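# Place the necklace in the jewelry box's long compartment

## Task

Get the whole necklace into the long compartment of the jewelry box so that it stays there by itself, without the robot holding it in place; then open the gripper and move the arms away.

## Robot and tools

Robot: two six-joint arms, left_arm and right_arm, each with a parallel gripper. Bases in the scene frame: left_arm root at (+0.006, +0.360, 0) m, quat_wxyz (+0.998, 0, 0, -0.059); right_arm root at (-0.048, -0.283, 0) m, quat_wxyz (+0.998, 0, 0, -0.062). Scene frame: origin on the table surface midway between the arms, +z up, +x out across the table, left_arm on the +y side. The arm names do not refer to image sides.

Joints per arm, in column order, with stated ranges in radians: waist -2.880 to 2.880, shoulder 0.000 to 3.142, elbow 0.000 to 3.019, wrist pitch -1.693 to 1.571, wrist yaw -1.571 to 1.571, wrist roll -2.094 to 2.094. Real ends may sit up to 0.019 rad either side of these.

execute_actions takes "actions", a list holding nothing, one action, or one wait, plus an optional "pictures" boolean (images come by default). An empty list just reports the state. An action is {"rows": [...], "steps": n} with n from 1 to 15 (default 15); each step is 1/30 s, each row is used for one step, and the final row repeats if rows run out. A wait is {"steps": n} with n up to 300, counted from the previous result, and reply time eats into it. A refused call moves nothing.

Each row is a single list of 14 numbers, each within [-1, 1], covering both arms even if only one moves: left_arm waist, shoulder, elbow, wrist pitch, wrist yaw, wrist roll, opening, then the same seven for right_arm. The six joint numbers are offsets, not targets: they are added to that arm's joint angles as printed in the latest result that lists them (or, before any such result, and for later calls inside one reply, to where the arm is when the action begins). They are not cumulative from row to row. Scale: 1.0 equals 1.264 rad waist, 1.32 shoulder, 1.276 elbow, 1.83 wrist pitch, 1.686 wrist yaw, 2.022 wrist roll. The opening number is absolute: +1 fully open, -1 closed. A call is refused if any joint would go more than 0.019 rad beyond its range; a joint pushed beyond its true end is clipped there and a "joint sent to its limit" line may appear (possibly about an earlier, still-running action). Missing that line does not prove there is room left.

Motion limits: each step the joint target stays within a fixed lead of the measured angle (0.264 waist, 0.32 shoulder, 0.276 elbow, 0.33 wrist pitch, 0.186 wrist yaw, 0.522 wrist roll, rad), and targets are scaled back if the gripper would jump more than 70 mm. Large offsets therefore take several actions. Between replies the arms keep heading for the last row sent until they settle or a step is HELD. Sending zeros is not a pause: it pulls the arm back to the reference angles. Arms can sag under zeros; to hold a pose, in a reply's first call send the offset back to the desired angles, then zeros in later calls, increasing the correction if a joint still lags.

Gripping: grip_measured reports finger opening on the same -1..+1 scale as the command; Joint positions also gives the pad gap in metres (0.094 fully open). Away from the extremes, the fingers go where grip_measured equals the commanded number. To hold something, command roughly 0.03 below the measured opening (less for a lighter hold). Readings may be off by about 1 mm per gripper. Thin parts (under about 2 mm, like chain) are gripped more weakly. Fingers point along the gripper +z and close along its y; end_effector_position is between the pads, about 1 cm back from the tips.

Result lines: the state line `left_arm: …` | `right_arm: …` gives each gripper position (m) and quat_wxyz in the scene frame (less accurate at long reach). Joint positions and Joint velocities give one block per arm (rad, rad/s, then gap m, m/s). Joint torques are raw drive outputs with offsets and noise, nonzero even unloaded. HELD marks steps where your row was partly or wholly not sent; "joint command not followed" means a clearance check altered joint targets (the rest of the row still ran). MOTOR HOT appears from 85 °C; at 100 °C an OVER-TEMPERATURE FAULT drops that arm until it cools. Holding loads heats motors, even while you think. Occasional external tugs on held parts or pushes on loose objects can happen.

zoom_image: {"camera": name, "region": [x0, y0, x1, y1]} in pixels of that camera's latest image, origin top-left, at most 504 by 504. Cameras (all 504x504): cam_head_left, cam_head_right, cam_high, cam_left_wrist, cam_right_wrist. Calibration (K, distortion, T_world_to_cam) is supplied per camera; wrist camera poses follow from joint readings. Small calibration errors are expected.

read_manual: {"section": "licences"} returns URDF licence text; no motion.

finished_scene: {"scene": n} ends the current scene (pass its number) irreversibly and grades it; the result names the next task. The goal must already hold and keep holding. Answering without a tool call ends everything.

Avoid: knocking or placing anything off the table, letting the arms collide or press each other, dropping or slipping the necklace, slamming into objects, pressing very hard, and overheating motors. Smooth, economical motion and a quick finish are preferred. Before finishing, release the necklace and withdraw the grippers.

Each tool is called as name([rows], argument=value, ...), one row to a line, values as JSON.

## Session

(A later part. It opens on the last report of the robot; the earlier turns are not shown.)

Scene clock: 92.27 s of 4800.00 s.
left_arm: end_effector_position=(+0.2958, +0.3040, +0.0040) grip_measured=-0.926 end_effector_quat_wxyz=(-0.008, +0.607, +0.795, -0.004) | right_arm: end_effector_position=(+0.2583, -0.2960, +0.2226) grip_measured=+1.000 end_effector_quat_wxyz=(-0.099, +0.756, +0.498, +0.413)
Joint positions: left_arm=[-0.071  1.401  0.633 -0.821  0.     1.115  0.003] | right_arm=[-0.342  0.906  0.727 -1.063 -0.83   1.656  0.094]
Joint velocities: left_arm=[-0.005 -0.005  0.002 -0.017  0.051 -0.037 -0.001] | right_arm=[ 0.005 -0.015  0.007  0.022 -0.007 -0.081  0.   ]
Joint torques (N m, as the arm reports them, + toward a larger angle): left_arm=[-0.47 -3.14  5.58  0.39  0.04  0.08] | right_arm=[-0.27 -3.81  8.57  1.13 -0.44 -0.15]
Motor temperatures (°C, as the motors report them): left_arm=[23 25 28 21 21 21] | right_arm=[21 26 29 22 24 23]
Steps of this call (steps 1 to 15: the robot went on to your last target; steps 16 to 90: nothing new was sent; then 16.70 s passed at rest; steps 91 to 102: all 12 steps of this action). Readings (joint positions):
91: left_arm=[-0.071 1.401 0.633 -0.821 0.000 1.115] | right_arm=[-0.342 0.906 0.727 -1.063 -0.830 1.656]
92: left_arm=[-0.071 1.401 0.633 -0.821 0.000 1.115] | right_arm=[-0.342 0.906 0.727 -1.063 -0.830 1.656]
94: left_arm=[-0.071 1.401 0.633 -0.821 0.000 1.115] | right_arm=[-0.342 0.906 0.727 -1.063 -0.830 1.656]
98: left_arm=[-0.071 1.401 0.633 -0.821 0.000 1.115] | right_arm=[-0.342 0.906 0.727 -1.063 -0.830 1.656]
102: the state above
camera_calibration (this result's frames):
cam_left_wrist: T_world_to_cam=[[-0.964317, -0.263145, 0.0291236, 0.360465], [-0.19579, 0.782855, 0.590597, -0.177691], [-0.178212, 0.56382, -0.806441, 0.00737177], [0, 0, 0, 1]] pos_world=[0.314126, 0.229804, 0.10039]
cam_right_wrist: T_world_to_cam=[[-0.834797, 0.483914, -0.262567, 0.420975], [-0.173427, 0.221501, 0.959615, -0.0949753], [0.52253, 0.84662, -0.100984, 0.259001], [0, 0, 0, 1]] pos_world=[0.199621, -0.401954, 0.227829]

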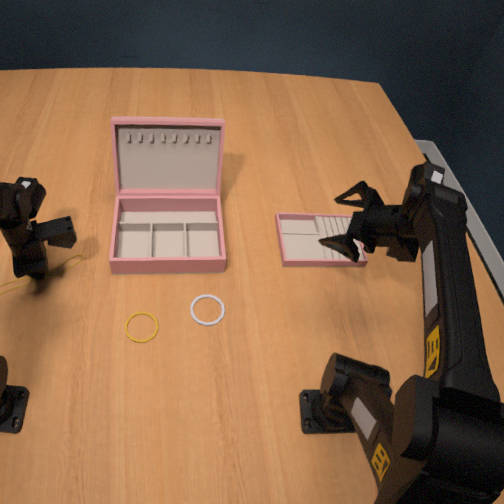

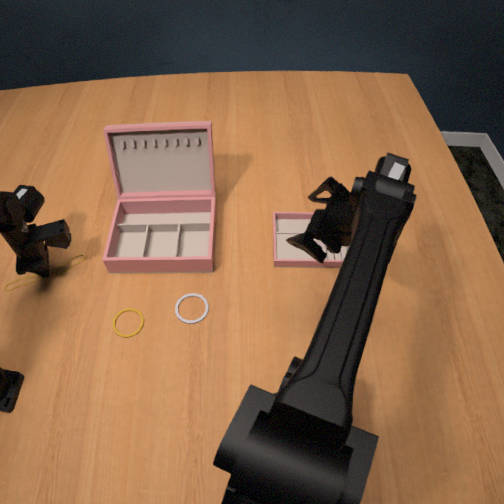

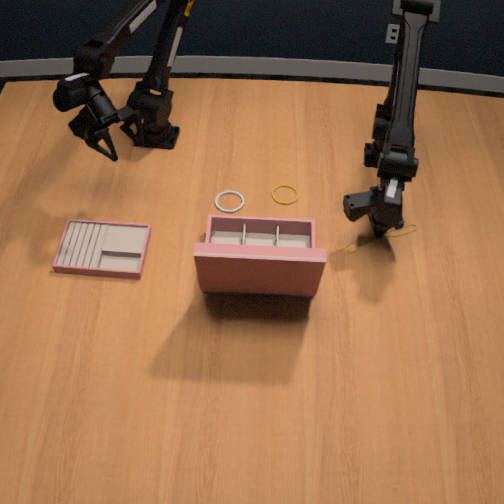

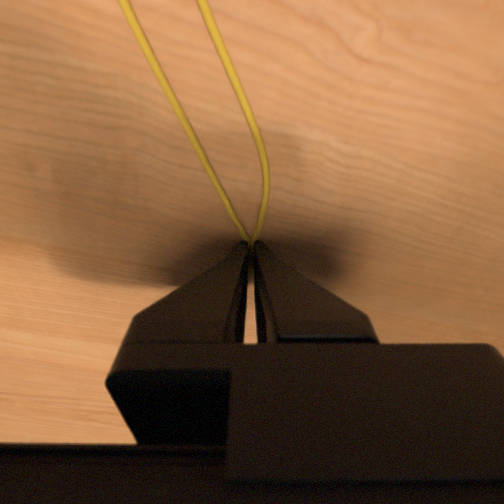

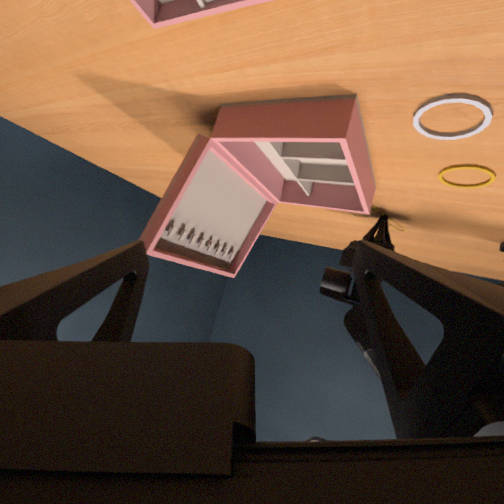

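execute_actions([
  {"rows": [[0,0.03,0,0,0,0,-0.945,0,0,0,0,0,0,1],[0,0.03,0,0,0,0,-0.95,0,0,0,0,0,0,1],[0,0.03,0,0,0,0,-0.955,0,0,0,0,0,0,1],[0,0.03,0,0,0,0,-0.96,0,0,0,0,0,0,1],[0,0.03,0,0,0,0,-0.965,0,0,0,0,0,0,1],[0,0.03,0,0,0,0,-0.97,0,0,0,0,0,0,1]], "steps": 12},
], pictures=false)

execute_actions([
  {"rows": [[0,0,0,0,0,0,-0.97,0,0,0,0,0,0,1],[0,-0.015,0.01,0,0,0,-0.97,0,0,0,0,0,0,1],[0,-0.022,0.02,-0.008,0,0,-0.97,0,0,0,0,0,0,1],[0,-0.03,0.03,-0.015,0,0,-0.97,0,0,0,0,0,0,1],[0,-0.04,0.038,-0.025,0,0,-0.97,0,0,0,0,0,0,1],[0,-0.05,0.046,-0.037,0,0,-0.97,0,0,0,0,0,0,1],[0,-0.06,0.054,-0.049,0,0,-0.97,0,0,0,0,0,0,1],[0,-0.07,0.062,-0.061,0,0,-0.97,0,0,0,0,0,0,1],[0,-0.08,0.07,-0.073,0,0,-0.97,0,0,0,0,0,0,1],[0,-0.09,0.078,-0.085,0,0,-0.97,0,0,0,0,0,0,1],[0,-0.1,0.086,-0.097,0,0,-0.97,0,0,0,0,0,0,1]], "steps": 15},
])

Scene clock: 116.17 s of 4800.00 s.
left_arm: end_effector_position=(+0.2958, +0.3040, +0.0040) grip_measured=-0.948 end_effector_quat_wxyz=(-0.008, +0.607, +0.795, -0.004) | right_arm: end_effector_position=(+0.2583, -0.2960, +0.2226) grip_measured=+1.000 end_effector_quat_wxyz=(-0.099, +0.756, +0.498, +0.413)
Joint positions: left_arm=[-0.071  1.401  0.633 -0.821  0.     1.115  0.002] | right_arm=[-0.342  0.906  0.727 -1.063 -0.83   1.656  0.094]
Joint velocities: left_arm=[ 0.005 -0.005 -0.002  0.007 -0.095 -0.022  0.001] | right_arm=[-0.005 -0.005 -0.002  0.002  0.095 -0.022  0.   ]
Joint torques (N m, as the arm reports them, + toward a larger angle): left_arm=[-0.45 -3.17  5.58  0.4   0.04  0.09] | right_arm=[-0.27 -3.84  8.59  1.12 -0.44 -0.15]
Motor temperatures (°C, as the motors report them): left_arm=[23 25 28 21 21 21] | right_arm=[21 25 29 22 24 23]
Steps of this call (steps 1 to 15: the robot went on to your last target; steps 16 to 90: nothing new was sent; then 20.50 s passed at rest; steps 91 to 102: all 12 steps of this action). Readings (joint positions):
91: left_arm=[-0.071 1.401 0.633 -0.821 0.000 1.115] | right_arm=[-0.342 0.906 0.727 -1.063 -0.830 1.656]
92: left_arm=[-0.071 1.401 0.633 -0.821 0.000 1.115] | right_arm=[-0.342 0.906 0.727 -1.063 -0.830 1.656]
94: left_arm=[-0.071 1.401 0.633 -0.821 0.000 1.115] | right_arm=[-0.342 0.906 0.727 -1.063 -0.830 1.656]
98: left_arm=[-0.071 1.401 0.633 -0.821 0.000 1.115] | right_arm=[-0.342 0.906 0.727 -1.063 -0.830 1.656]
102: the state above

Scene clock: 116.67 s of 4800.00 s.
left_arm: end_effector_position=(+0.3019, +0.3029, +0.0585) grip_measured=-0.967 end_effector_quat_wxyz=(+0.006, +0.607, +0.795, +0.003) | right_arm: end_effector_position=(+0.2583, -0.2960, +0.2226) grip_measured=+1.000 end_effector_quat_wxyz=(-0.099, +0.756, +0.498, +0.413)
Joint positions: left_arm=[-0.071  1.278  0.701 -0.98   0.     1.115  0.002] | right_arm=[-0.342  0.906  0.727 -1.063 -0.83   1.656  0.094]
Joint velocities: left_arm=[-0.005 -0.171  0.11  -0.066 -0.022 -0.022 -0.   ] | right_arm=[-0.015 -0.005  0.007 -0.007  0.022 -0.051  0.   ]
Joint torques (N m, as the arm reports them, + toward a larger angle): left_arm=[-0.4  -5.43  8.59 -0.33  0.05  0.08] | right_arm=[-0.27 -3.84  8.58  1.14 -0.44 -0.15]
Motor temperatures (°C, as the motors report them): left_arm=[23 25 28 21 21 21] | right_arm=[21 25 29 22 24 23]
Steps of this call (steps 1 to 15: all 15 steps of this action). Readings (joint positions):
1: left_arm=[-0.071 1.401 0.633 -0.821 0.000 1.115] | right_arm=[-0.342 0.906 0.727 -1.063 -0.830 1.656]
2: left_arm=[-0.071 1.401 0.633 -0.821 0.000 1.115] | right_arm=[-0.342 0.906 0.727 -1.063 -0.830 1.656]
4: left_arm=[-0.071 1.394 0.635 -0.826 0.000 1.115] | right_arm=[-0.342 0.906 0.727 -1.063 -0.830 1.656]
8: left_arm=[-0.071 1.355 0.656 -0.878 0.000 1.115] | right_arm=[-0.342 0.906 0.727 -1.063 -0.830 1.656]
15: the state above
camera_calibration (this result's frames):
cam_left_wrist: T_world_to_cam=[[-0.964781, -0.263056, -0.000334969, 0.366253], [-0.214637, 0.786464, 0.579142, -0.202499], [-0.152083, 0.558817, -0.815226, 0.0471735], [0, 0, 0, 1]] pos_world=[0.317064, 0.229242, 0.155855]
cam_right_wrist: T_world_to_cam=[[-0.834797, 0.483914, -0.262567, 0.420975], [-0.173427, 0.221501, 0.959615, -0.0949753], [0.52253, 0.84662, -0.100984, 0.259001], [0, 0, 0, 1]] pos_world=[0.199621, -0.401954, 0.227829]

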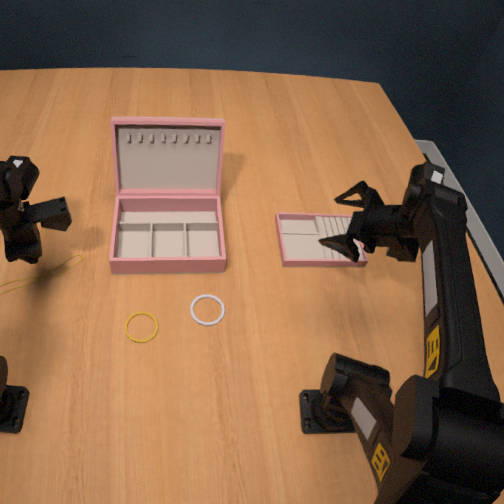

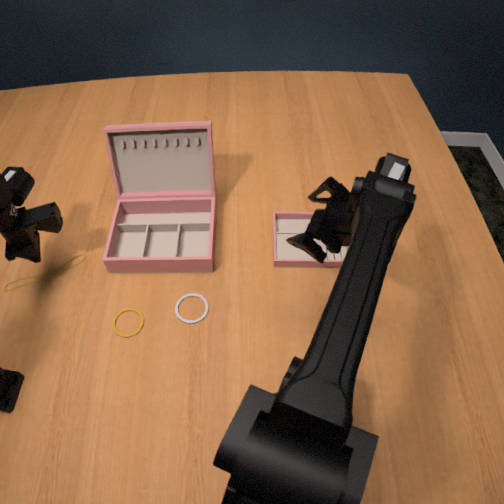

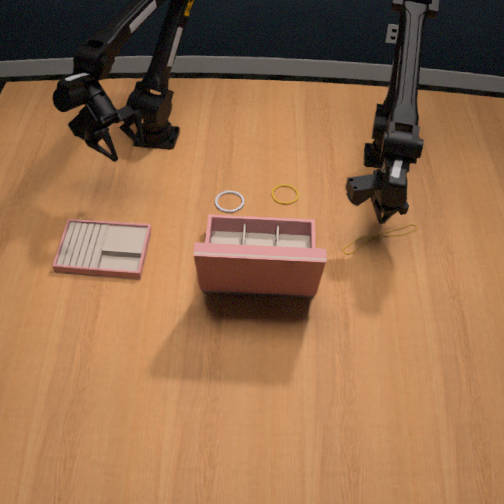

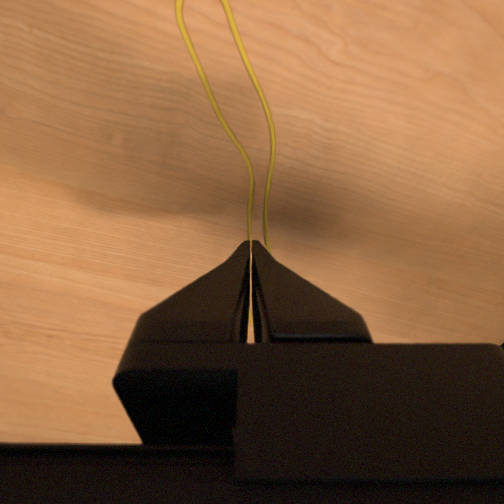

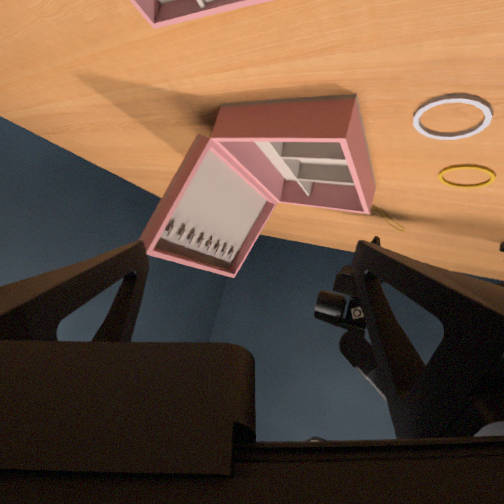

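execute_actions(actions=[])

Scene clock: 135.33 s of 4800.00 s.
left_arm: end_effector_position=(+0.3035, +0.3026, +0.0616) grip_measured=-0.967 end_effector_quat_wxyz=(+0.009, +0.607, +0.795, +0.004) | right_arm: end_effector_position=(+0.2583, -0.2960, +0.2226) grip_measured=+1.000 end_effector_quat_wxyz=(-0.099, +0.756, +0.498, +0.413)
Joint positions: left_arm=[-0.071  1.273  0.707 -0.984  0.     1.115  0.002] | right_arm=[-0.342  0.906  0.727 -1.063 -0.83   1.656  0.094]
Joint velocities: left_arm=[-0.005 -0.015 -0.007  0.007 -0.081 -0.022  0.001] | right_arm=[ 0.005 -0.005 -0.027 -0.002 -0.051  0.007  0.   ]
Joint torques (N m, as the arm reports them, + toward a larger angle): left_arm=[-0.5  -5.32  8.87 -0.21  0.05  0.09] | right_arm=[-0.37 -3.81  8.56  1.14 -0.43 -0.16]
Motor temperatures (°C, as the motors report them): left_arm=[23 25 30 21 21 21] | right_arm=[21 25 29 22 24 23]
Steps of this call (steps 1 to 15: the robot went on to your last target; steps 16 to 90: nothing new was sent; then 15.67 s passed at rest). Readings (joint positions):
1: left_arm=[-0.071 1.274 0.704 -0.981 0.000 1.115] | right_arm=[-0.342 0.906 0.727 -1.063 -0.830 1.656]
2: left_arm=[-0.071 1.273 0.706 -0.982 0.000 1.115] | right_arm=[-0.342 0.906 0.727 -1.063 -0.830 1.656]
4: left_arm=[-0.071 1.273 0.707 -0.983 0.000 1.115] | right_arm=[-0.342 0.906 0.727 -1.063 -0.830 1.656]
8: left_arm=[-0.071 1.273 0.707 -0.984 0.000 1.115] | right_arm=[-0.342 0.906 0.727 -1.063 -0.830 1.656]
90: the state above
All arms were judged still, so your last target was given up. Only a new action makes them travel on or press farther. Fingers that are still opening or closing keep moving.
camera_calibration (this result's frames):
cam_left_wrist: T_world_to_cam=[[-0.964764, -0.263059, -0.00547395, 0.368041], [-0.217886, 0.787086, 0.57708, -0.202785], [-0.147498, 0.557939, -0.816669, 0.0490874], [0, 0, 0, 1]] pos_world=[0.318129, 0.229038, 0.159126]
cam_right_wrist: T_world_to_cam=[[-0.834797, 0.483914, -0.262567, 0.420975], [-0.173427, 0.221501, 0.959615, -0.0949753], [0.52253, 0.84662, -0.100984, 0.259001], [0, 0, 0, 1]] pos_world=[0.199621, -0.401954, 0.227829]

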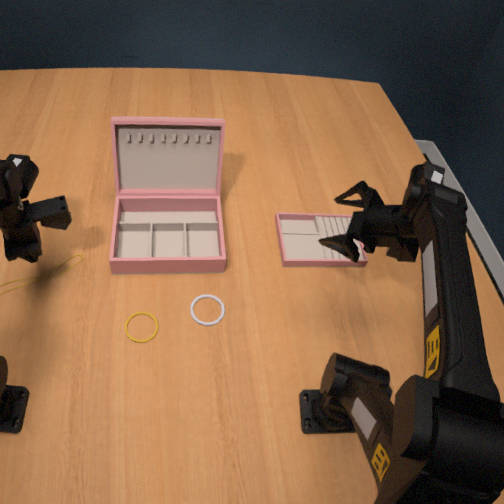

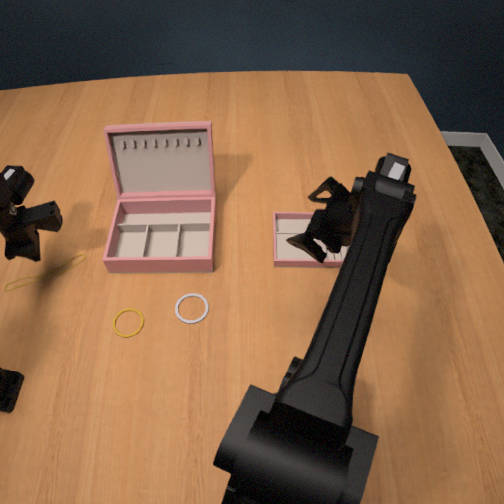

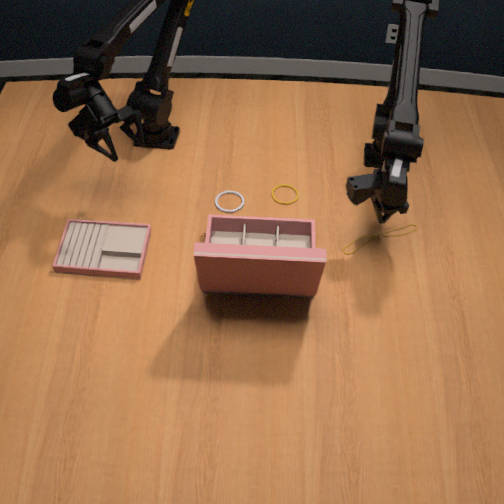

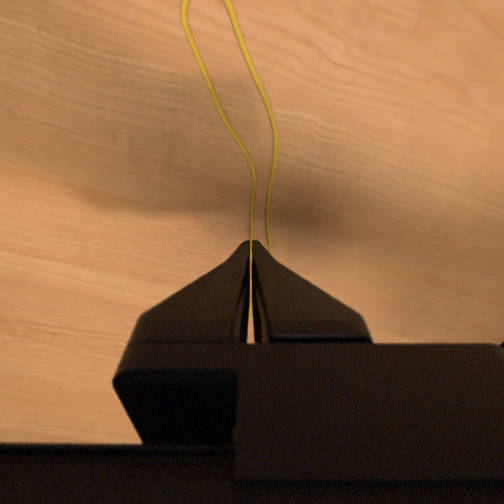

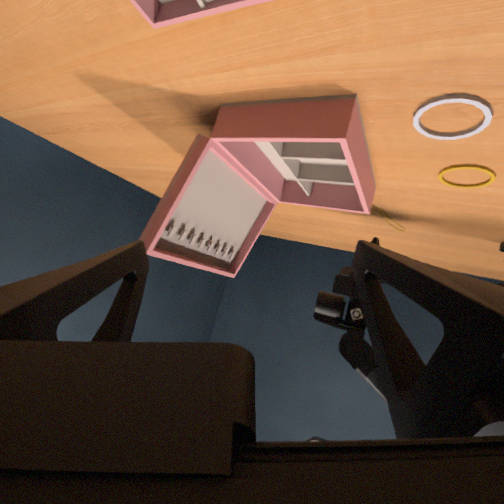

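zoom_image(camera="cam_high", region=[320, 160, 440, 280])

zoom_image(camera="cam_left_wrist", region=[150, 0, 350, 350])

Region (320, 160, 440, 280) of cam_high's 504x504 image, scaled by 4.200, with more detail than that image has.

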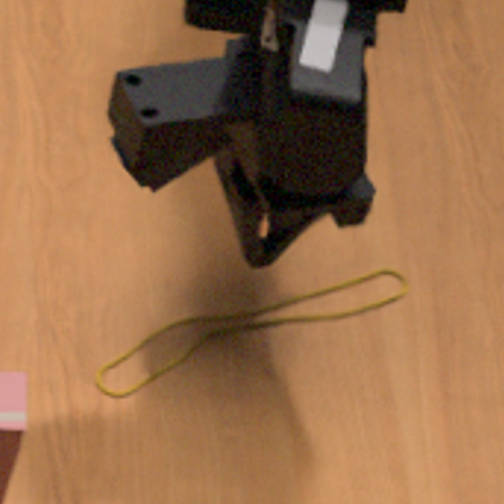

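Region (150, 0, 350, 350) of cam_left_wrist's 504x504 image, scaled by 1.440, with more detail than that image has; it fills the left 288 columns of this view, and the rest is white.

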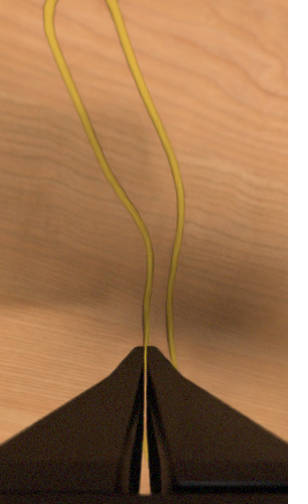

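execute_actions([
  {"rows": [[-0.012,0.01,0.007,0.003,0,-0.025,-0.94,0,0,0,0,0,0,1],[-0.025,0.02,0.014,0.007,0,-0.05,-0.91,0,0,0,0,0,0,1],[-0.038,0.031,0.021,0.011,0,-0.08,-0.88,0,0,0,0,0,0,1],[-0.051,0.042,0.029,0.015,0,-0.108,-0.85,0,0,0,0,0,0,1],[-0.064,0.053,0.036,0.018,0,-0.135,-0.82,0,0,0,0,0,0,1],[-0.077,0.064,0.043,0.022,0,-0.162,-0.79,0,0,0,0,0,0,1],[-0.09,0.075,0.05,0.026,0,-0.19,-0.76,0,0,0,0,0,0,1],[-0.102,0.085,0.058,0.029,0,-0.216,-0.73,0,0,0,0,0,0,1],[-0.115,0.096,0.065,0.033,0,-0.243,-0.7,0,0,0,0,0,0,1],[-0.128,0.107,0.072,0.037,0,-0.27,-0.7,0,0,0,0,0,0,1],[-0.14,0.117,0.079,0.04,0,-0.296,-0.7,0,0,0,0,0,0,1]], "steps": 15},
], pictures=false)

execute_actions([
  {"steps": 15},
])

Scene clock: 178.57 s of 4800.00 s.
left_arm: end_effector_position=(+0.3160, +0.2389, +0.0365) grip_measured=-0.703 end_effector_quat_wxyz=(-0.005, +0.473, +0.881, -0.001) | right_arm: end_effector_position=(+0.2583, -0.2960, +0.2226) grip_measured=+1.000 end_effector_quat_wxyz=(-0.099, +0.756, +0.498, +0.413)
Joint positions: left_arm=[-0.253  1.42   0.765 -0.925  0.     0.615  0.014] | right_arm=[-0.342  0.906  0.727 -1.063 -0.83   1.656  0.094]
Joint velocities: left_arm=[-0.034  0.034  0.032  0.022  0.037 -0.593  0.   ] | right_arm=[-0.024 -0.015 -0.007 -0.007  0.007 -0.007  0.   ]
Joint torques (N m, as the arm reports them, + toward a larger angle): left_arm=[-0.12 -5.92  8.58  0.97  0.01 -0.07] | right_arm=[-0.17 -3.82  8.57  1.12 -0.44 -0.15]
Motor temperatures (°C, as the motors report them): left_arm=[23 25 31 21 21 21] | right_arm=[21 25 29 22 24 23]
Steps of this call (steps 1 to 90: nothing new was sent; then 39.73 s passed at rest; steps 91 to 105: all 15 steps of this action). Readings (joint positions):
91: left_arm=[-0.071 1.273 0.707 -0.984 0.000 1.109] | right_arm=[-0.342 0.906 0.727 -1.063 -0.830 1.656]
92: left_arm=[-0.074 1.273 0.707 -0.984 0.000 1.096] | right_arm=[-0.342 0.906 0.727 -1.063 -0.830 1.656]
94: left_arm=[-0.090 1.278 0.707 -0.982 0.000 1.043] | right_arm=[-0.342 0.906 0.727 -1.063 -0.830 1.656]
98: left_arm=[-0.160 1.327 0.716 -0.962 0.000 0.883] | right_arm=[-0.342 0.906 0.727 -1.063 -0.830 1.656]
105: the state above

Scene clock: 179.07 s of 4800.00 s.
left_arm: end_effector_position=(+0.3166, +0.2387, +0.0368) grip_measured=-0.703 end_effector_quat_wxyz=(-0.004, +0.436, +0.900, -0.000) | right_arm: end_effector_position=(+0.2583, -0.2960, +0.2226) grip_measured=+1.000 end_effector_quat_wxyz=(-0.099, +0.756, +0.498, +0.413)
Joint positions: left_arm=[-0.253  1.42   0.766 -0.924  0.     0.532  0.014] | right_arm=[-0.342  0.906  0.727 -1.063 -0.83   1.656  0.094]
Joint velocities: left_arm=[-0.005  0.005  0.007 -0.032 -0.051 -0.037 -0.   ] | right_arm=[ 0.005 -0.005 -0.017 -0.002 -0.051  0.007  0.   ]
Joint torques (N m, as the arm reports them, + toward a larger angle): left_arm=[-0.04 -5.97  8.87  1.15  0.01 -0.01] | right_arm=[-0.38 -3.83  8.57  1.11 -0.44 -0.16]
Motor temperatures (°C, as the motors report them): left_arm=[23 25 31 21 21 21] | right_arm=[21 25 29 22 24 23]
Steps of this call (steps 1 to 15: the robot went on to your last target). Readings (joint positions):
1: left_arm=[-0.253 1.420 0.766 -0.924 0.000 0.598] | right_arm=[-0.342 0.906 0.727 -1.063 -0.830 1.656]
2: left_arm=[-0.253 1.420 0.766 -0.924 0.000 0.584] | right_arm=[-0.342 0.906 0.727 -1.063 -0.830 1.656]
4: left_arm=[-0.253 1.420 0.766 -0.924 0.000 0.564] | right_arm=[-0.342 0.906 0.727 -1.063 -0.830 1.656]
8: left_arm=[-0.253 1.420 0.766 -0.924 0.000 0.543] | right_arm=[-0.342 0.906 0.727 -1.063 -0.830 1.656]
15: the state above
camera_calibration (this result's frames):
cam_left_wrist: T_world_to_cam=[[-0.785186, -0.619047, 0.0162455, 0.391008], [-0.49258, 0.640248, 0.589447, -0.0137486], [-0.375296, 0.454823, -0.807644, 0.162748], [0, 0, 0, 1]] pos_world=[0.361321, 0.176833, 0.133194]
cam_right_wrist: T_world_to_cam=[[-0.834797, 0.483914, -0.262567, 0.420975], [-0.173427, 0.221501, 0.959615, -0.0949753], [0.52253, 0.84662, -0.100984, 0.259001], [0, 0, 0, 1]] pos_world=[0.199621, -0.401954, 0.227829]

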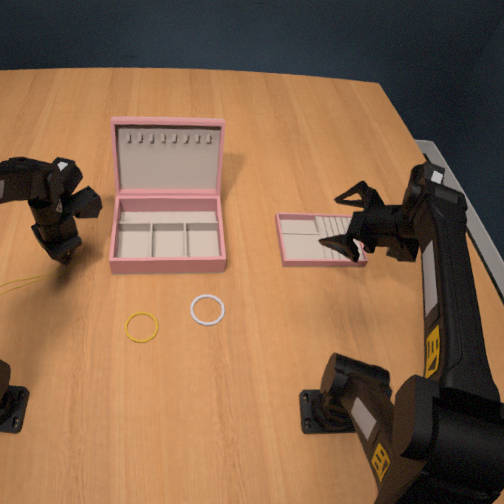

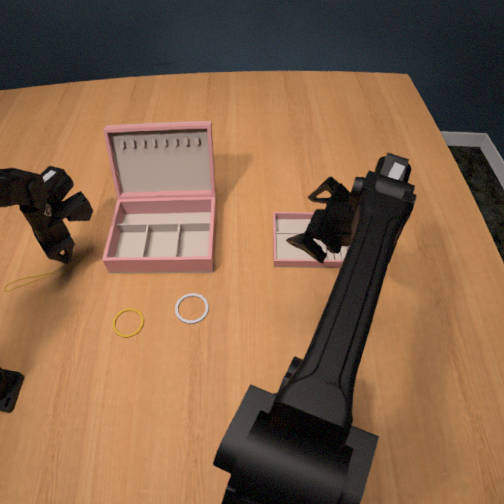

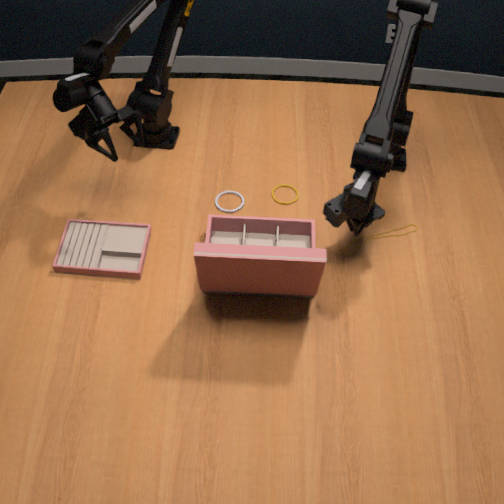

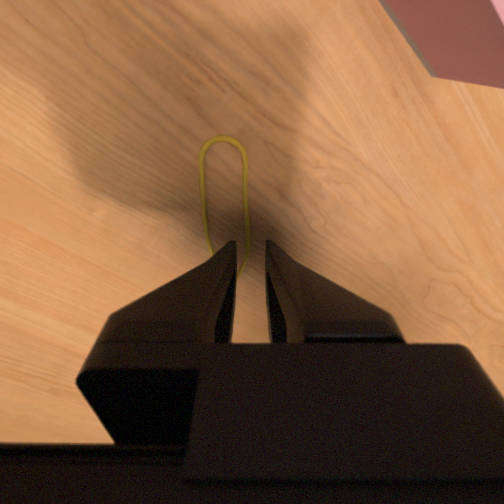

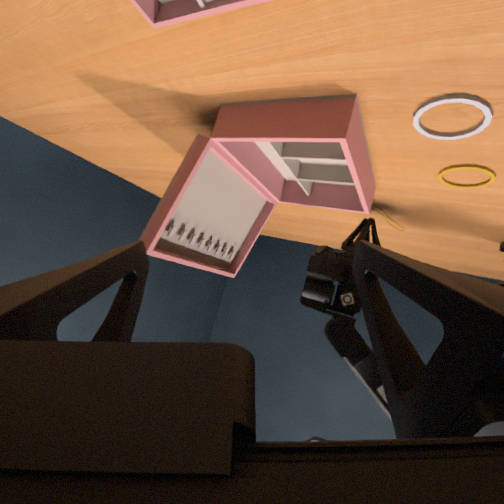

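execute_actions([
  {"rows": [[0.002,0.006,-0.003,0.007,0,0,-0.7,0,0,0,0,0,0,1],[0.004,0.012,-0.006,0.014,0,0,-0.7,0,0,0,0,0,0,1],[0.006,0.018,-0.009,0.021,0,0,-0.7,0,0,0,0,0,0,1],[0.008,0.024,-0.012,0.028,0,0,-0.7,0,0,0,0,0,0,1],[0.009,0.03,-0.015,0.035,0,0,-0.7,0,0,0,0,0,0,1],[0.009,0.036,-0.018,0.042,0,0,-0.7,0,0,0,0,0,0,1],[0.009,0.041,-0.021,0.048,0,0,-0.7,0,0,0,0,0,0,1],[0.009,0.046,-0.024,0.054,0,0,-0.7,0,0,0,0,0,0,1],[0.009,0.05,-0.026,0.059,0,0,-0.7,0,0,0,0,0,0,1],[0.009,0.054,-0.028,0.064,0,0,-0.7,0,0,0,0,0,0,1],[0.009,0.057,-0.03,0.067,0,0,-0.7,0,0,0,0,0,0,1],[0.009,0.06,-0.032,0.07,0,0,-0.7,0,0,0,0,0,0,1],[0.009,0.063,-0.033,0.073,0,0,-0.7,0,0,0,0,0,0,1]], "steps": 15},
], pictures=false)

execute_actions([
  {"steps": 12},
])

Scene clock: 194.97 s of 4800.00 s.
left_arm: end_effector_position=(+0.3185, +0.2393, +0.0055) grip_measured=-0.703 end_effector_quat_wxyz=(+0.001, +0.433, +0.901, +0.000) | right_arm: end_effector_position=(+0.2583, -0.2960, +0.2226) grip_measured=+1.000 end_effector_quat_wxyz=(-0.099, +0.756, +0.498, +0.413)
Joint positions: left_arm=[-0.249  1.484  0.727 -0.811  0.     0.529  0.014] | right_arm=[-0.342  0.906  0.727 -1.063 -0.83   1.656  0.094]
Joint velocities: left_arm=[-0.024  0.093 -0.056  0.056 -0.022  0.066 -0.   ] | right_arm=[-0.005 -0.015  0.017  0.002  0.051 -0.022  0.   ]
Joint torques (N m, as the arm reports them, + toward a larger angle): left_arm=[ 0.15 -6.47  5.94  1.23  0.01  0.12] | right_arm=[-0.29 -3.91  8.59  1.12 -0.44 -0.16]
Motor temperatures (°C, as the motors report them): left_arm=[23 25 31 21 21 21] | right_arm=[21 25 29 22 24 23]
Steps of this call (steps 1 to 15: the robot went on to your last target; steps 16 to 90: nothing new was sent; then 12.40 s passed at rest; steps 91 to 105: all 15 steps of this action). Readings (joint positions):
91: left_arm=[-0.253 1.420 0.766 -0.924 0.000 0.529] | right_arm=[-0.342 0.906 0.727 -1.063 -0.830 1.656]
92: left_arm=[-0.253 1.420 0.765 -0.922 0.000 0.529] | right_arm=[-0.342 0.906 0.727 -1.063 -0.830 1.656]
94: left_arm=[-0.253 1.421 0.762 -0.909 0.000 0.529] | right_arm=[-0.342 0.906 0.727 -1.063 -0.830 1.656]
98: left_arm=[-0.250 1.435 0.750 -0.863 0.000 0.529] | right_arm=[-0.342 0.906 0.727 -1.063 -0.830 1.656]
105: the state above

Scene clock: 195.37 s of 4800.00 s.
left_arm: end_effector_position=(+0.3186, +0.2393, +0.0042) grip_measured=-0.703 end_effector_quat_wxyz=(+0.002, +0.433, +0.901, +0.000) | right_arm: end_effector_position=(+0.2583, -0.2960, +0.2226) grip_measured=+1.000 end_effector_quat_wxyz=(-0.099, +0.756, +0.498, +0.413)
Joint positions: left_arm=[-0.248  1.487  0.725 -0.806  0.     0.529  0.014] | right_arm=[-0.342  0.906  0.727 -1.063 -0.83   1.656  0.094]
Joint velocities: left_arm=[-0.015 -0.005  0.002 -0.002  0.007 -0.022 -0.001] | right_arm=[-0.005  0.005  0.022 -0.012 -0.066  0.022  0.   ]
Joint torques (N m, as the arm reports them, + toward a larger angle): left_arm=[ 0.14 -5.96  5.54  1.21  0.    0.12] | right_arm=[-0.25 -3.85  8.58  1.12 -0.44 -0.16]
Motor temperatures (°C, as the motors report them): left_arm=[23 25 31 21 21 21] | right_arm=[21 25 29 22 24 23]
Steps of this call (steps 1 to 12: the robot went on to your last target). Readings (joint positions):
1: left_arm=[-0.249 1.486 0.725 -0.810 0.000 0.529] | right_arm=[-0.342 0.906 0.727 -1.063 -0.830 1.656]
2: left_arm=[-0.249 1.487 0.725 -0.808 0.000 0.529] | right_arm=[-0.342 0.906 0.727 -1.063 -0.830 1.656]
4: left_arm=[-0.248 1.487 0.725 -0.806 0.000 0.529] | right_arm=[-0.342 0.906 0.727 -1.063 -0.830 1.656]
8: left_arm=[-0.248 1.487 0.725 -0.806 0.000 0.529] | right_arm=[-0.342 0.906 0.727 -1.063 -0.830 1.656]
12: the state above
camera_calibration (this result's frames):
cam_left_wrist: T_world_to_cam=[[-0.781056, -0.62437, 0.0106416, 0.393587], [-0.503016, 0.639164, 0.58176, 0.00962277], [-0.370035, 0.449034, -0.813291, 0.136676], [0, 0, 0, 1]] pos_world=[0.362829, 0.178221, 0.101371]
cam_right_wrist: T_world_to_cam=[[-0.834797, 0.483914, -0.262567, 0.420975], [-0.173427, 0.221501, 0.959615, -0.0949753], [0.52253, 0.84662, -0.100984, 0.259001], [0, 0, 0, 1]] pos_world=[0.199621, -0.401954, 0.227829]

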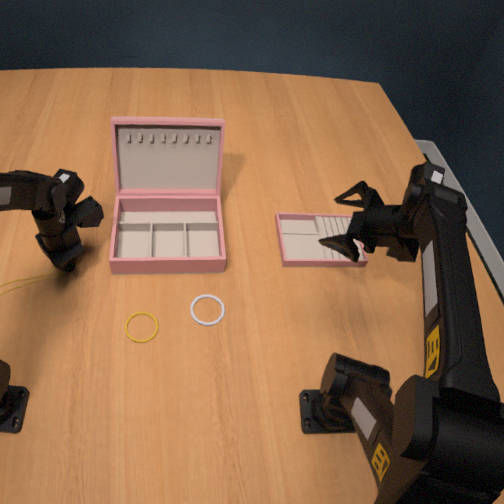

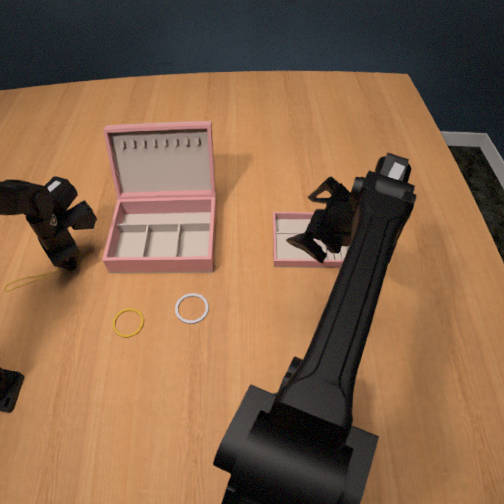

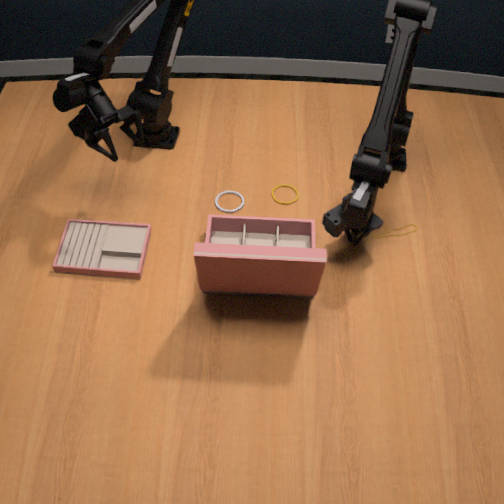

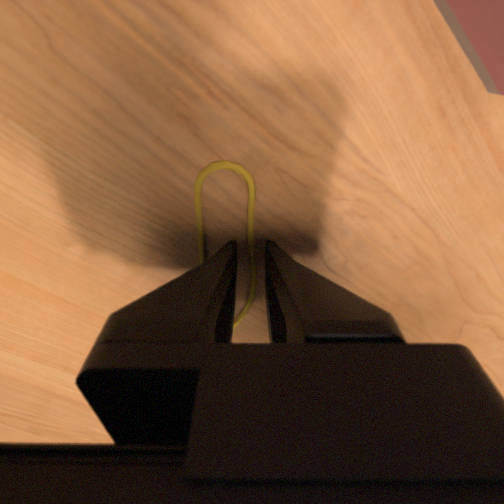

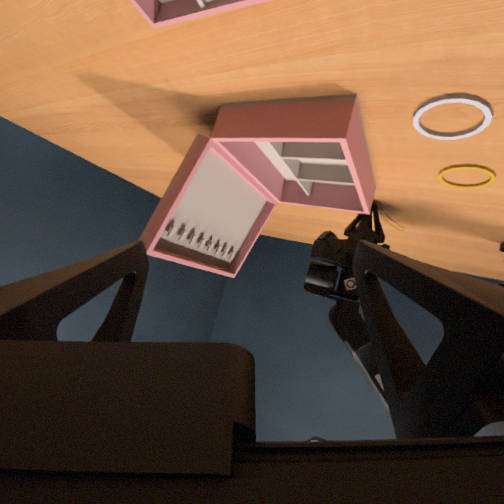

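execute_actions([
  {"rows": [[0,0.012,0,0.008,0,0,-0.72,0,0,0,0,0,0,1],[0,0.016,0,0.009,0,0,-0.74,0,0,0,0,0,0,1],[0,0.02,0,0.01,0,0,-0.76,0,0,0,0,0,0,1],[0,0.024,0,0.011,0,0,-0.78,0,0,0,0,0,0,1],[0,0.026,0,0.012,0,0,-0.8,0,0,0,0,0,0,1],[0,0.026,0,0.012,0,0,-0.82,0,0,0,0,0,0,1],[0,0.026,0,0.012,0,0,-0.84,0,0,0,0,0,0,1],[0,0.026,0,0.012,0,0,-0.86,0,0,0,0,0,0,1],[0,0.026,0,0.012,0,0,-0.88,0,0,0,0,0,0,1],[0,0.026,0,0.012,0,0,-0.9,0,0,0,0,0,0,1],[0,0.026,0,0.012,0,0,-0.91,0,0,0,0,0,0,1],[0,0.026,0,0.012,0,0,-0.92,0,0,0,0,0,0,1],[0,0.026,0,0.012,0,0,-0.93,0,0,0,0,0,0,1],[0,0.026,0,0.012,0,0,-0.94,0,0,0,0,0,0,1]], "steps": 15},
], pictures=false)

execute_actions([
  {"steps": 10},
], pictures=false)

Scene clock: 204.93 s of 4800.00 s.
left_arm: end_effector_position=(+0.3202, +0.2389, +0.0041) grip_measured=-0.934 end_effector_quat_wxyz=(+0.005, +0.433, +0.901, +0.001) | right_arm: end_effector_position=(+0.2583, -0.2960, +0.2226) grip_measured=+1.000 end_effector_quat_wxyz=(-0.099, +0.756, +0.498, +0.413)
Joint positions: left_arm=[-0.248  1.487  0.725 -0.799 -0.001  0.529  0.003] | right_arm=[-0.342  0.906  0.727 -1.063 -0.83   1.656  0.094]
Joint velocities: left_arm=[-0.005 -0.005 -0.007  0.007  0.007 -0.007 -0.001] | right_arm=[ 0.015 -0.015  0.022 -0.012  0.051 -0.051  0.   ]
Joint torques (N m, as the arm reports them, + toward a larger angle): left_arm=[-0.47 -4.9   5.68  1.27  0.03  0.09] | right_arm=[-0.31 -3.84  8.57  1.13 -0.44 -0.16]
Motor temperatures (°C, as the motors report them): left_arm=[23 25 30 21 21 21] | right_arm=[21 25 29 22 24 23]
Steps of this call (steps 1 to 15: the robot went on to your last target; steps 16 to 90: nothing new was sent; then 6.07 s passed at rest; steps 91 to 105: all 15 steps of this action). Readings (joint positions):
91: left_arm=[-0.248 1.487 0.725 -0.806 0.000 0.529] | right_arm=[-0.342 0.906 0.727 -1.063 -0.830 1.656]
92: left_arm=[-0.248 1.487 0.725 -0.806 0.000 0.529] | right_arm=[-0.342 0.906 0.727 -1.063 -0.830 1.656]
94: left_arm=[-0.248 1.487 0.725 -0.805 0.000 0.529] | right_arm=[-0.342 0.906 0.727 -1.063 -0.830 1.656]
98: left_arm=[-0.248 1.487 0.725 -0.801 -0.001 0.529] | right_arm=[-0.342 0.906 0.727 -1.063 -0.830 1.656]
105: the state above

Scene clock: 205.27 s of 4800.00 s.
left_arm: end_effector_position=(+0.3202, +0.2389, +0.0041) grip_measured=-0.935 end_effector_quat_wxyz=(+0.005, +0.433, +0.901, +0.001) | right_arm: end_effector_position=(+0.2583, -0.2960, +0.2226) grip_measured=+1.000 end_effector_quat_wxyz=(-0.099, +0.756, +0.498, +0.413)
Joint positions: left_arm=[-0.248  1.487  0.725 -0.799 -0.001  0.529  0.003] | right_arm=[-0.342  0.906  0.727 -1.063 -0.83   1.656  0.094]
Joint velocities: left_arm=[ 0.015 -0.015 -0.007  0.002  0.007  0.007  0.   ] | right_arm=[-0.005 -0.015  0.012  0.007 -0.022 -0.022  0.   ]
Joint torques (N m, as the arm reports them, + toward a larger angle): left_arm=[-0.44 -4.89  5.68  1.25  0.03  0.08] | right_arm=[-0.31 -3.79  8.6   1.12 -0.44 -0.16]
Motor temperatures (°C, as the motors report them): left_arm=[23 25 30 21 21 21] | right_arm=[21 25 29 22 24 23]
Steps of this call (steps 1 to 10: the robot went on to your last target). Readings (joint positions):
1: left_arm=[-0.248 1.487 0.725 -0.799 -0.001 0.529] | right_arm=[-0.342 0.906 0.727 -1.063 -0.830 1.656]
2: left_arm=[-0.248 1.487 0.725 -0.799 -0.001 0.529] | right_arm=[-0.342 0.906 0.727 -1.063 -0.830 1.656]
4: left_arm=[-0.248 1.487 0.725 -0.799 -0.001 0.529] | right_arm=[-0.342 0.906 0.727 -1.063 -0.830 1.656]
8: left_arm=[-0.248 1.487 0.725 -0.799 -0.001 0.529] | right_arm=[-0.342 0.906 0.727 -1.063 -0.830 1.656]
10: the state above

execute_actions([
  {"rows": [[0,0.026,0,0,0,0,-0.943,0,0,0,0,0,0,1],[0,0.026,0,0,0,0,-0.946,0,0,0,0,0,0,1],[0,0.026,0,0,0,0,-0.949,0,0,0,0,0,0,1],[0,0.026,0,0,0,0,-0.952,0,0,0,0,0,0,1],[0,0.026,0,0,0,0,-0.955,0,0,0,0,0,0,1]], "steps": 15},
], pictures=false)

Scene clock: 211.47 s of 4800.00 s.
left_arm: end_effector_position=(+0.3202, +0.2389, +0.0040) grip_measured=-0.947 end_effector_quat_wxyz=(+0.005, +0.433, +0.901, +0.001) | right_arm: end_effector_position=(+0.2583, -0.2960, +0.2226) grip_measured=+1.000 end_effector_quat_wxyz=(-0.099, +0.756, +0.498, +0.413)
Joint positions: left_arm=[-0.248  1.487  0.725 -0.799 -0.001  0.529  0.002] | right_arm=[-0.342  0.906  0.727 -1.063 -0.83   1.656  0.094]
Joint velocities: left_arm=[-0.024 -0.005  0.002 -0.007 -0.066  0.037 -0.001] | right_arm=[ 0.005 -0.005 -0.012  0.007 -0.022 -0.022  0.   ]
Joint torques (N m, as the arm reports them, + toward a larger angle): left_arm=[-0.45 -4.81  5.68  0.5   0.01  0.09] | right_arm=[-0.27 -3.83  8.58  1.12 -0.43 -0.16]
Motor temperatures (°C, as the motors report them): left_arm=[23 25 30 21 21 21] | right_arm=[21 25 29 22 24 23]
Steps of this call (steps 1 to 15: the robot went on to your last target; steps 16 to 90: nothing new was sent; then 2.70 s passed at rest; steps 91 to 105: all 15 steps of this action). Readings (joint positions):
91: left_arm=[-0.248 1.487 0.725 -0.799 -0.001 0.529] | right_arm=[-0.342 0.906 0.727 -1.063 -0.830 1.656]
92: left_arm=[-0.248 1.487 0.725 -0.799 -0.001 0.529] | right_arm=[-0.342 0.906 0.727 -1.063 -0.830 1.656]
94: left_arm=[-0.248 1.487 0.725 -0.799 -0.001 0.529] | right_arm=[-0.342 0.906 0.727 -1.063 -0.830 1.656]
98: left_arm=[-0.248 1.487 0.725 -0.799 -0.001 0.529] | right_arm=[-0.342 0.906 0.727 -1.063 -0.830 1.656]
105: the state above

execute_actions([
  {"rows": [[0,0.022,0,0,0,0,-0.958,0,0,0,0,0,0,1],[0,0.022,0,0,0,0,-0.961,0,0,0,0,0,0,1],[0,0.022,0,0,0,0,-0.964,0,0,0,0,0,0,1],[0,0.022,0,0,0,0,-0.967,0,0,0,0,0,0,1]], "steps": 15},
])

Scene clock: 215.23 s of 4800.00 s.
left_arm: end_effector_position=(+0.3202, +0.2389, +0.0040) grip_measured=-0.957 end_effector_quat_wxyz=(+0.005, +0.433, +0.901, +0.001) | right_arm: end_effector_position=(+0.2583, -0.2960, +0.2226) grip_measured=+1.000 end_effector_quat_wxyz=(-0.099, +0.756, +0.498, +0.413)
Joint positions: left_arm=[-0.248  1.487  0.725 -0.799 -0.001  0.529  0.002] | right_arm=[-0.342  0.906  0.727 -1.063 -0.83   1.656  0.094]
Joint velocities: left_arm=[ 0.005  0.005 -0.012  0.002  0.007 -0.066  0.   ] | right_arm=[-0.005  0.005 -0.022 -0.007  0.066  0.022  0.   ]
Joint torques (N m, as the arm reports them, + toward a larger angle): left_arm=[-0.42 -5.14  5.69  0.53  0.01  0.08] | right_arm=[-0.3  -3.91  8.57  1.13 -0.44 -0.16]
Motor temperatures (°C, as the motors report them): left_arm=[23 25 29 21 21 21] | right_arm=[21 25 29 22 24 23]
Steps of this call (steps 1 to 15: the robot went on to your last target; steps 16 to 90: nothing new was sent; then 0.27 s passed at rest; steps 91 to 105: all 15 steps of this action). Readings (joint positions):
91: left_arm=[-0.248 1.487 0.725 -0.799 -0.001 0.529] | right_arm=[-0.342 0.906 0.727 -1.063 -0.830 1.656]
92: left_arm=[-0.248 1.487 0.725 -0.799 -0.001 0.529] | right_arm=[-0.342 0.906 0.727 -1.063 -0.830 1.656]
94: left_arm=[-0.248 1.487 0.725 -0.799 -0.001 0.529] | right_arm=[-0.342 0.906 0.727 -1.063 -0.830 1.656]
98: left_arm=[-0.248 1.487 0.725 -0.799 -0.001 0.529] | right_arm=[-0.342 0.906 0.727 -1.063 -0.830 1.656]
105: the state above
camera_calibration (this result's frames):
cam_left_wrist: T_world_to_cam=[[-0.781105, -0.624361, 0.00690045, 0.394535], [-0.506481, 0.640018, 0.577801, 0.0117356], [-0.365173, 0.447828, -0.816149, 0.136001], [0, 0, 0, 1]] pos_world=[0.363781, 0.177917, 0.101493]
cam_right_wrist: T_world_to_cam=[[-0.834797, 0.483914, -0.262567, 0.420975], [-0.173427, 0.221501, 0.959615, -0.0949753], [0.52253, 0.84662, -0.100984, 0.259001], [0, 0, 0, 1]] pos_world=[0.199621, -0.401954, 0.227829]

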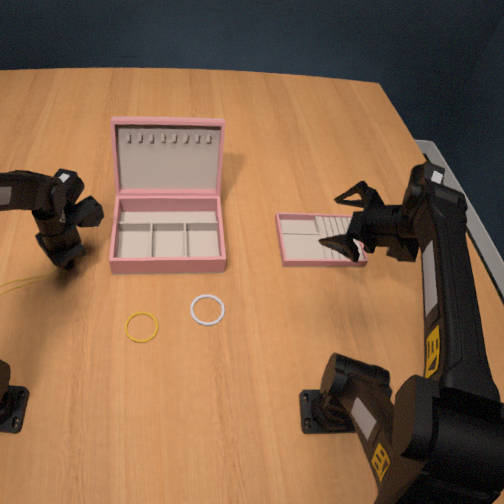

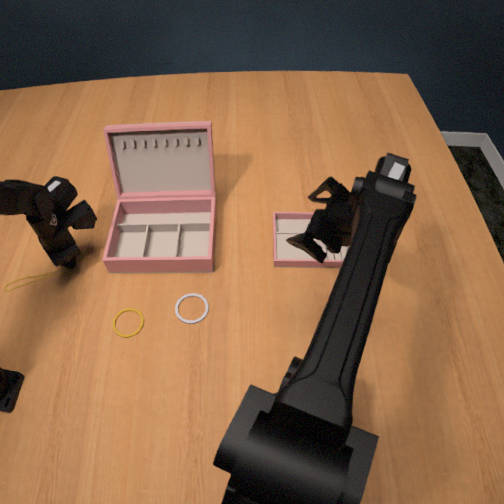

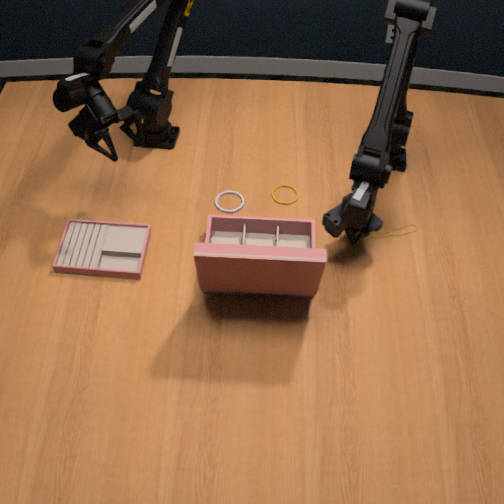

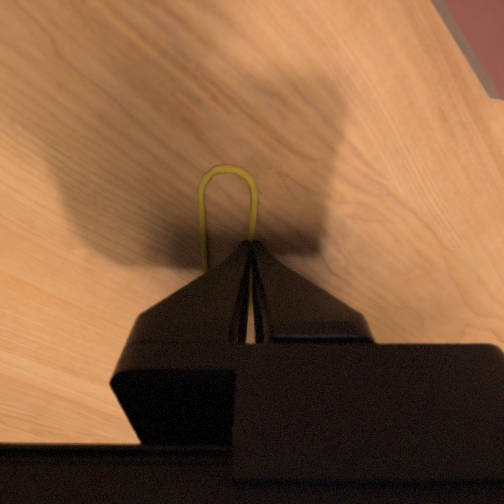

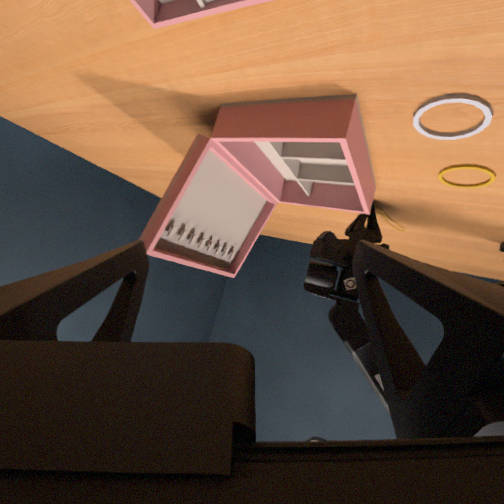

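execute_actions([
  {"rows": [[0,0.02,0,0,0,0,-0.97,0,0,0,0,0,0,1],[0,0.02,0,0,0,0,-0.973,0,0,0,0,0,0,1],[0,0.02,0,0,0,0,-0.976,0,0,0,0,0,0,1],[0,0.02,0,0,0,0,-0.979,0,0,0,0,0,0,1]], "steps": 12},
], pictures=false)

Scene clock: 219.10 s of 4800.00 s.
left_arm: end_effector_position=(+0.3202, +0.2389, +0.0040) grip_measured=-0.966 end_effector_quat_wxyz=(+0.005, +0.433, +0.901, +0.001) | right_arm: end_effector_position=(+0.2583, -0.2960, +0.2226) grip_measured=+1.000 end_effector_quat_wxyz=(-0.099, +0.756, +0.498, +0.413)
Joint positions: left_arm=[-0.248  1.487  0.725 -0.799 -0.001  0.529  0.002] | right_arm=[-0.342  0.906  0.727 -1.063 -0.83   1.656  0.094]
Joint velocities: left_arm=[-0.005  0.005  0.002 -0.002  0.037 -0.051  0.   ] | right_arm=[-0.005 -0.005 -0.002  0.022 -0.051  0.022  0.   ]
Joint torques (N m, as the arm reports them, + toward a larger angle): left_arm=[-0.44 -5.37  5.68  0.52  0.01  0.09] | right_arm=[-0.27 -3.72  8.58  1.13 -0.43 -0.16]
Motor temperatures (°C, as the motors report them): left_arm=[23 25 29 21 21 21] | right_arm=[21 25 29 22 24 23]
Steps of this call (steps 1 to 15: the robot went on to your last target; steps 16 to 90: nothing new was sent; then 0.47 s passed at rest; steps 91 to 102: all 12 steps of this action). Readings (joint positions):
91: left_arm=[-0.248 1.487 0.725 -0.799 -0.001 0.529] | right_arm=[-0.342 0.906 0.727 -1.063 -0.830 1.656]
92: left_arm=[-0.248 1.487 0.725 -0.799 -0.001 0.529] | right_arm=[-0.342 0.906 0.727 -1.063 -0.830 1.656]
94: left_arm=[-0.248 1.487 0.725 -0.799 -0.001 0.529] | right_arm=[-0.342 0.906 0.727 -1.063 -0.830 1.656]
98: left_arm=[-0.248 1.487 0.725 -0.799 -0.001 0.529] | right_arm=[-0.342 0.906 0.727 -1.063 -0.830 1.656]
102: the state above


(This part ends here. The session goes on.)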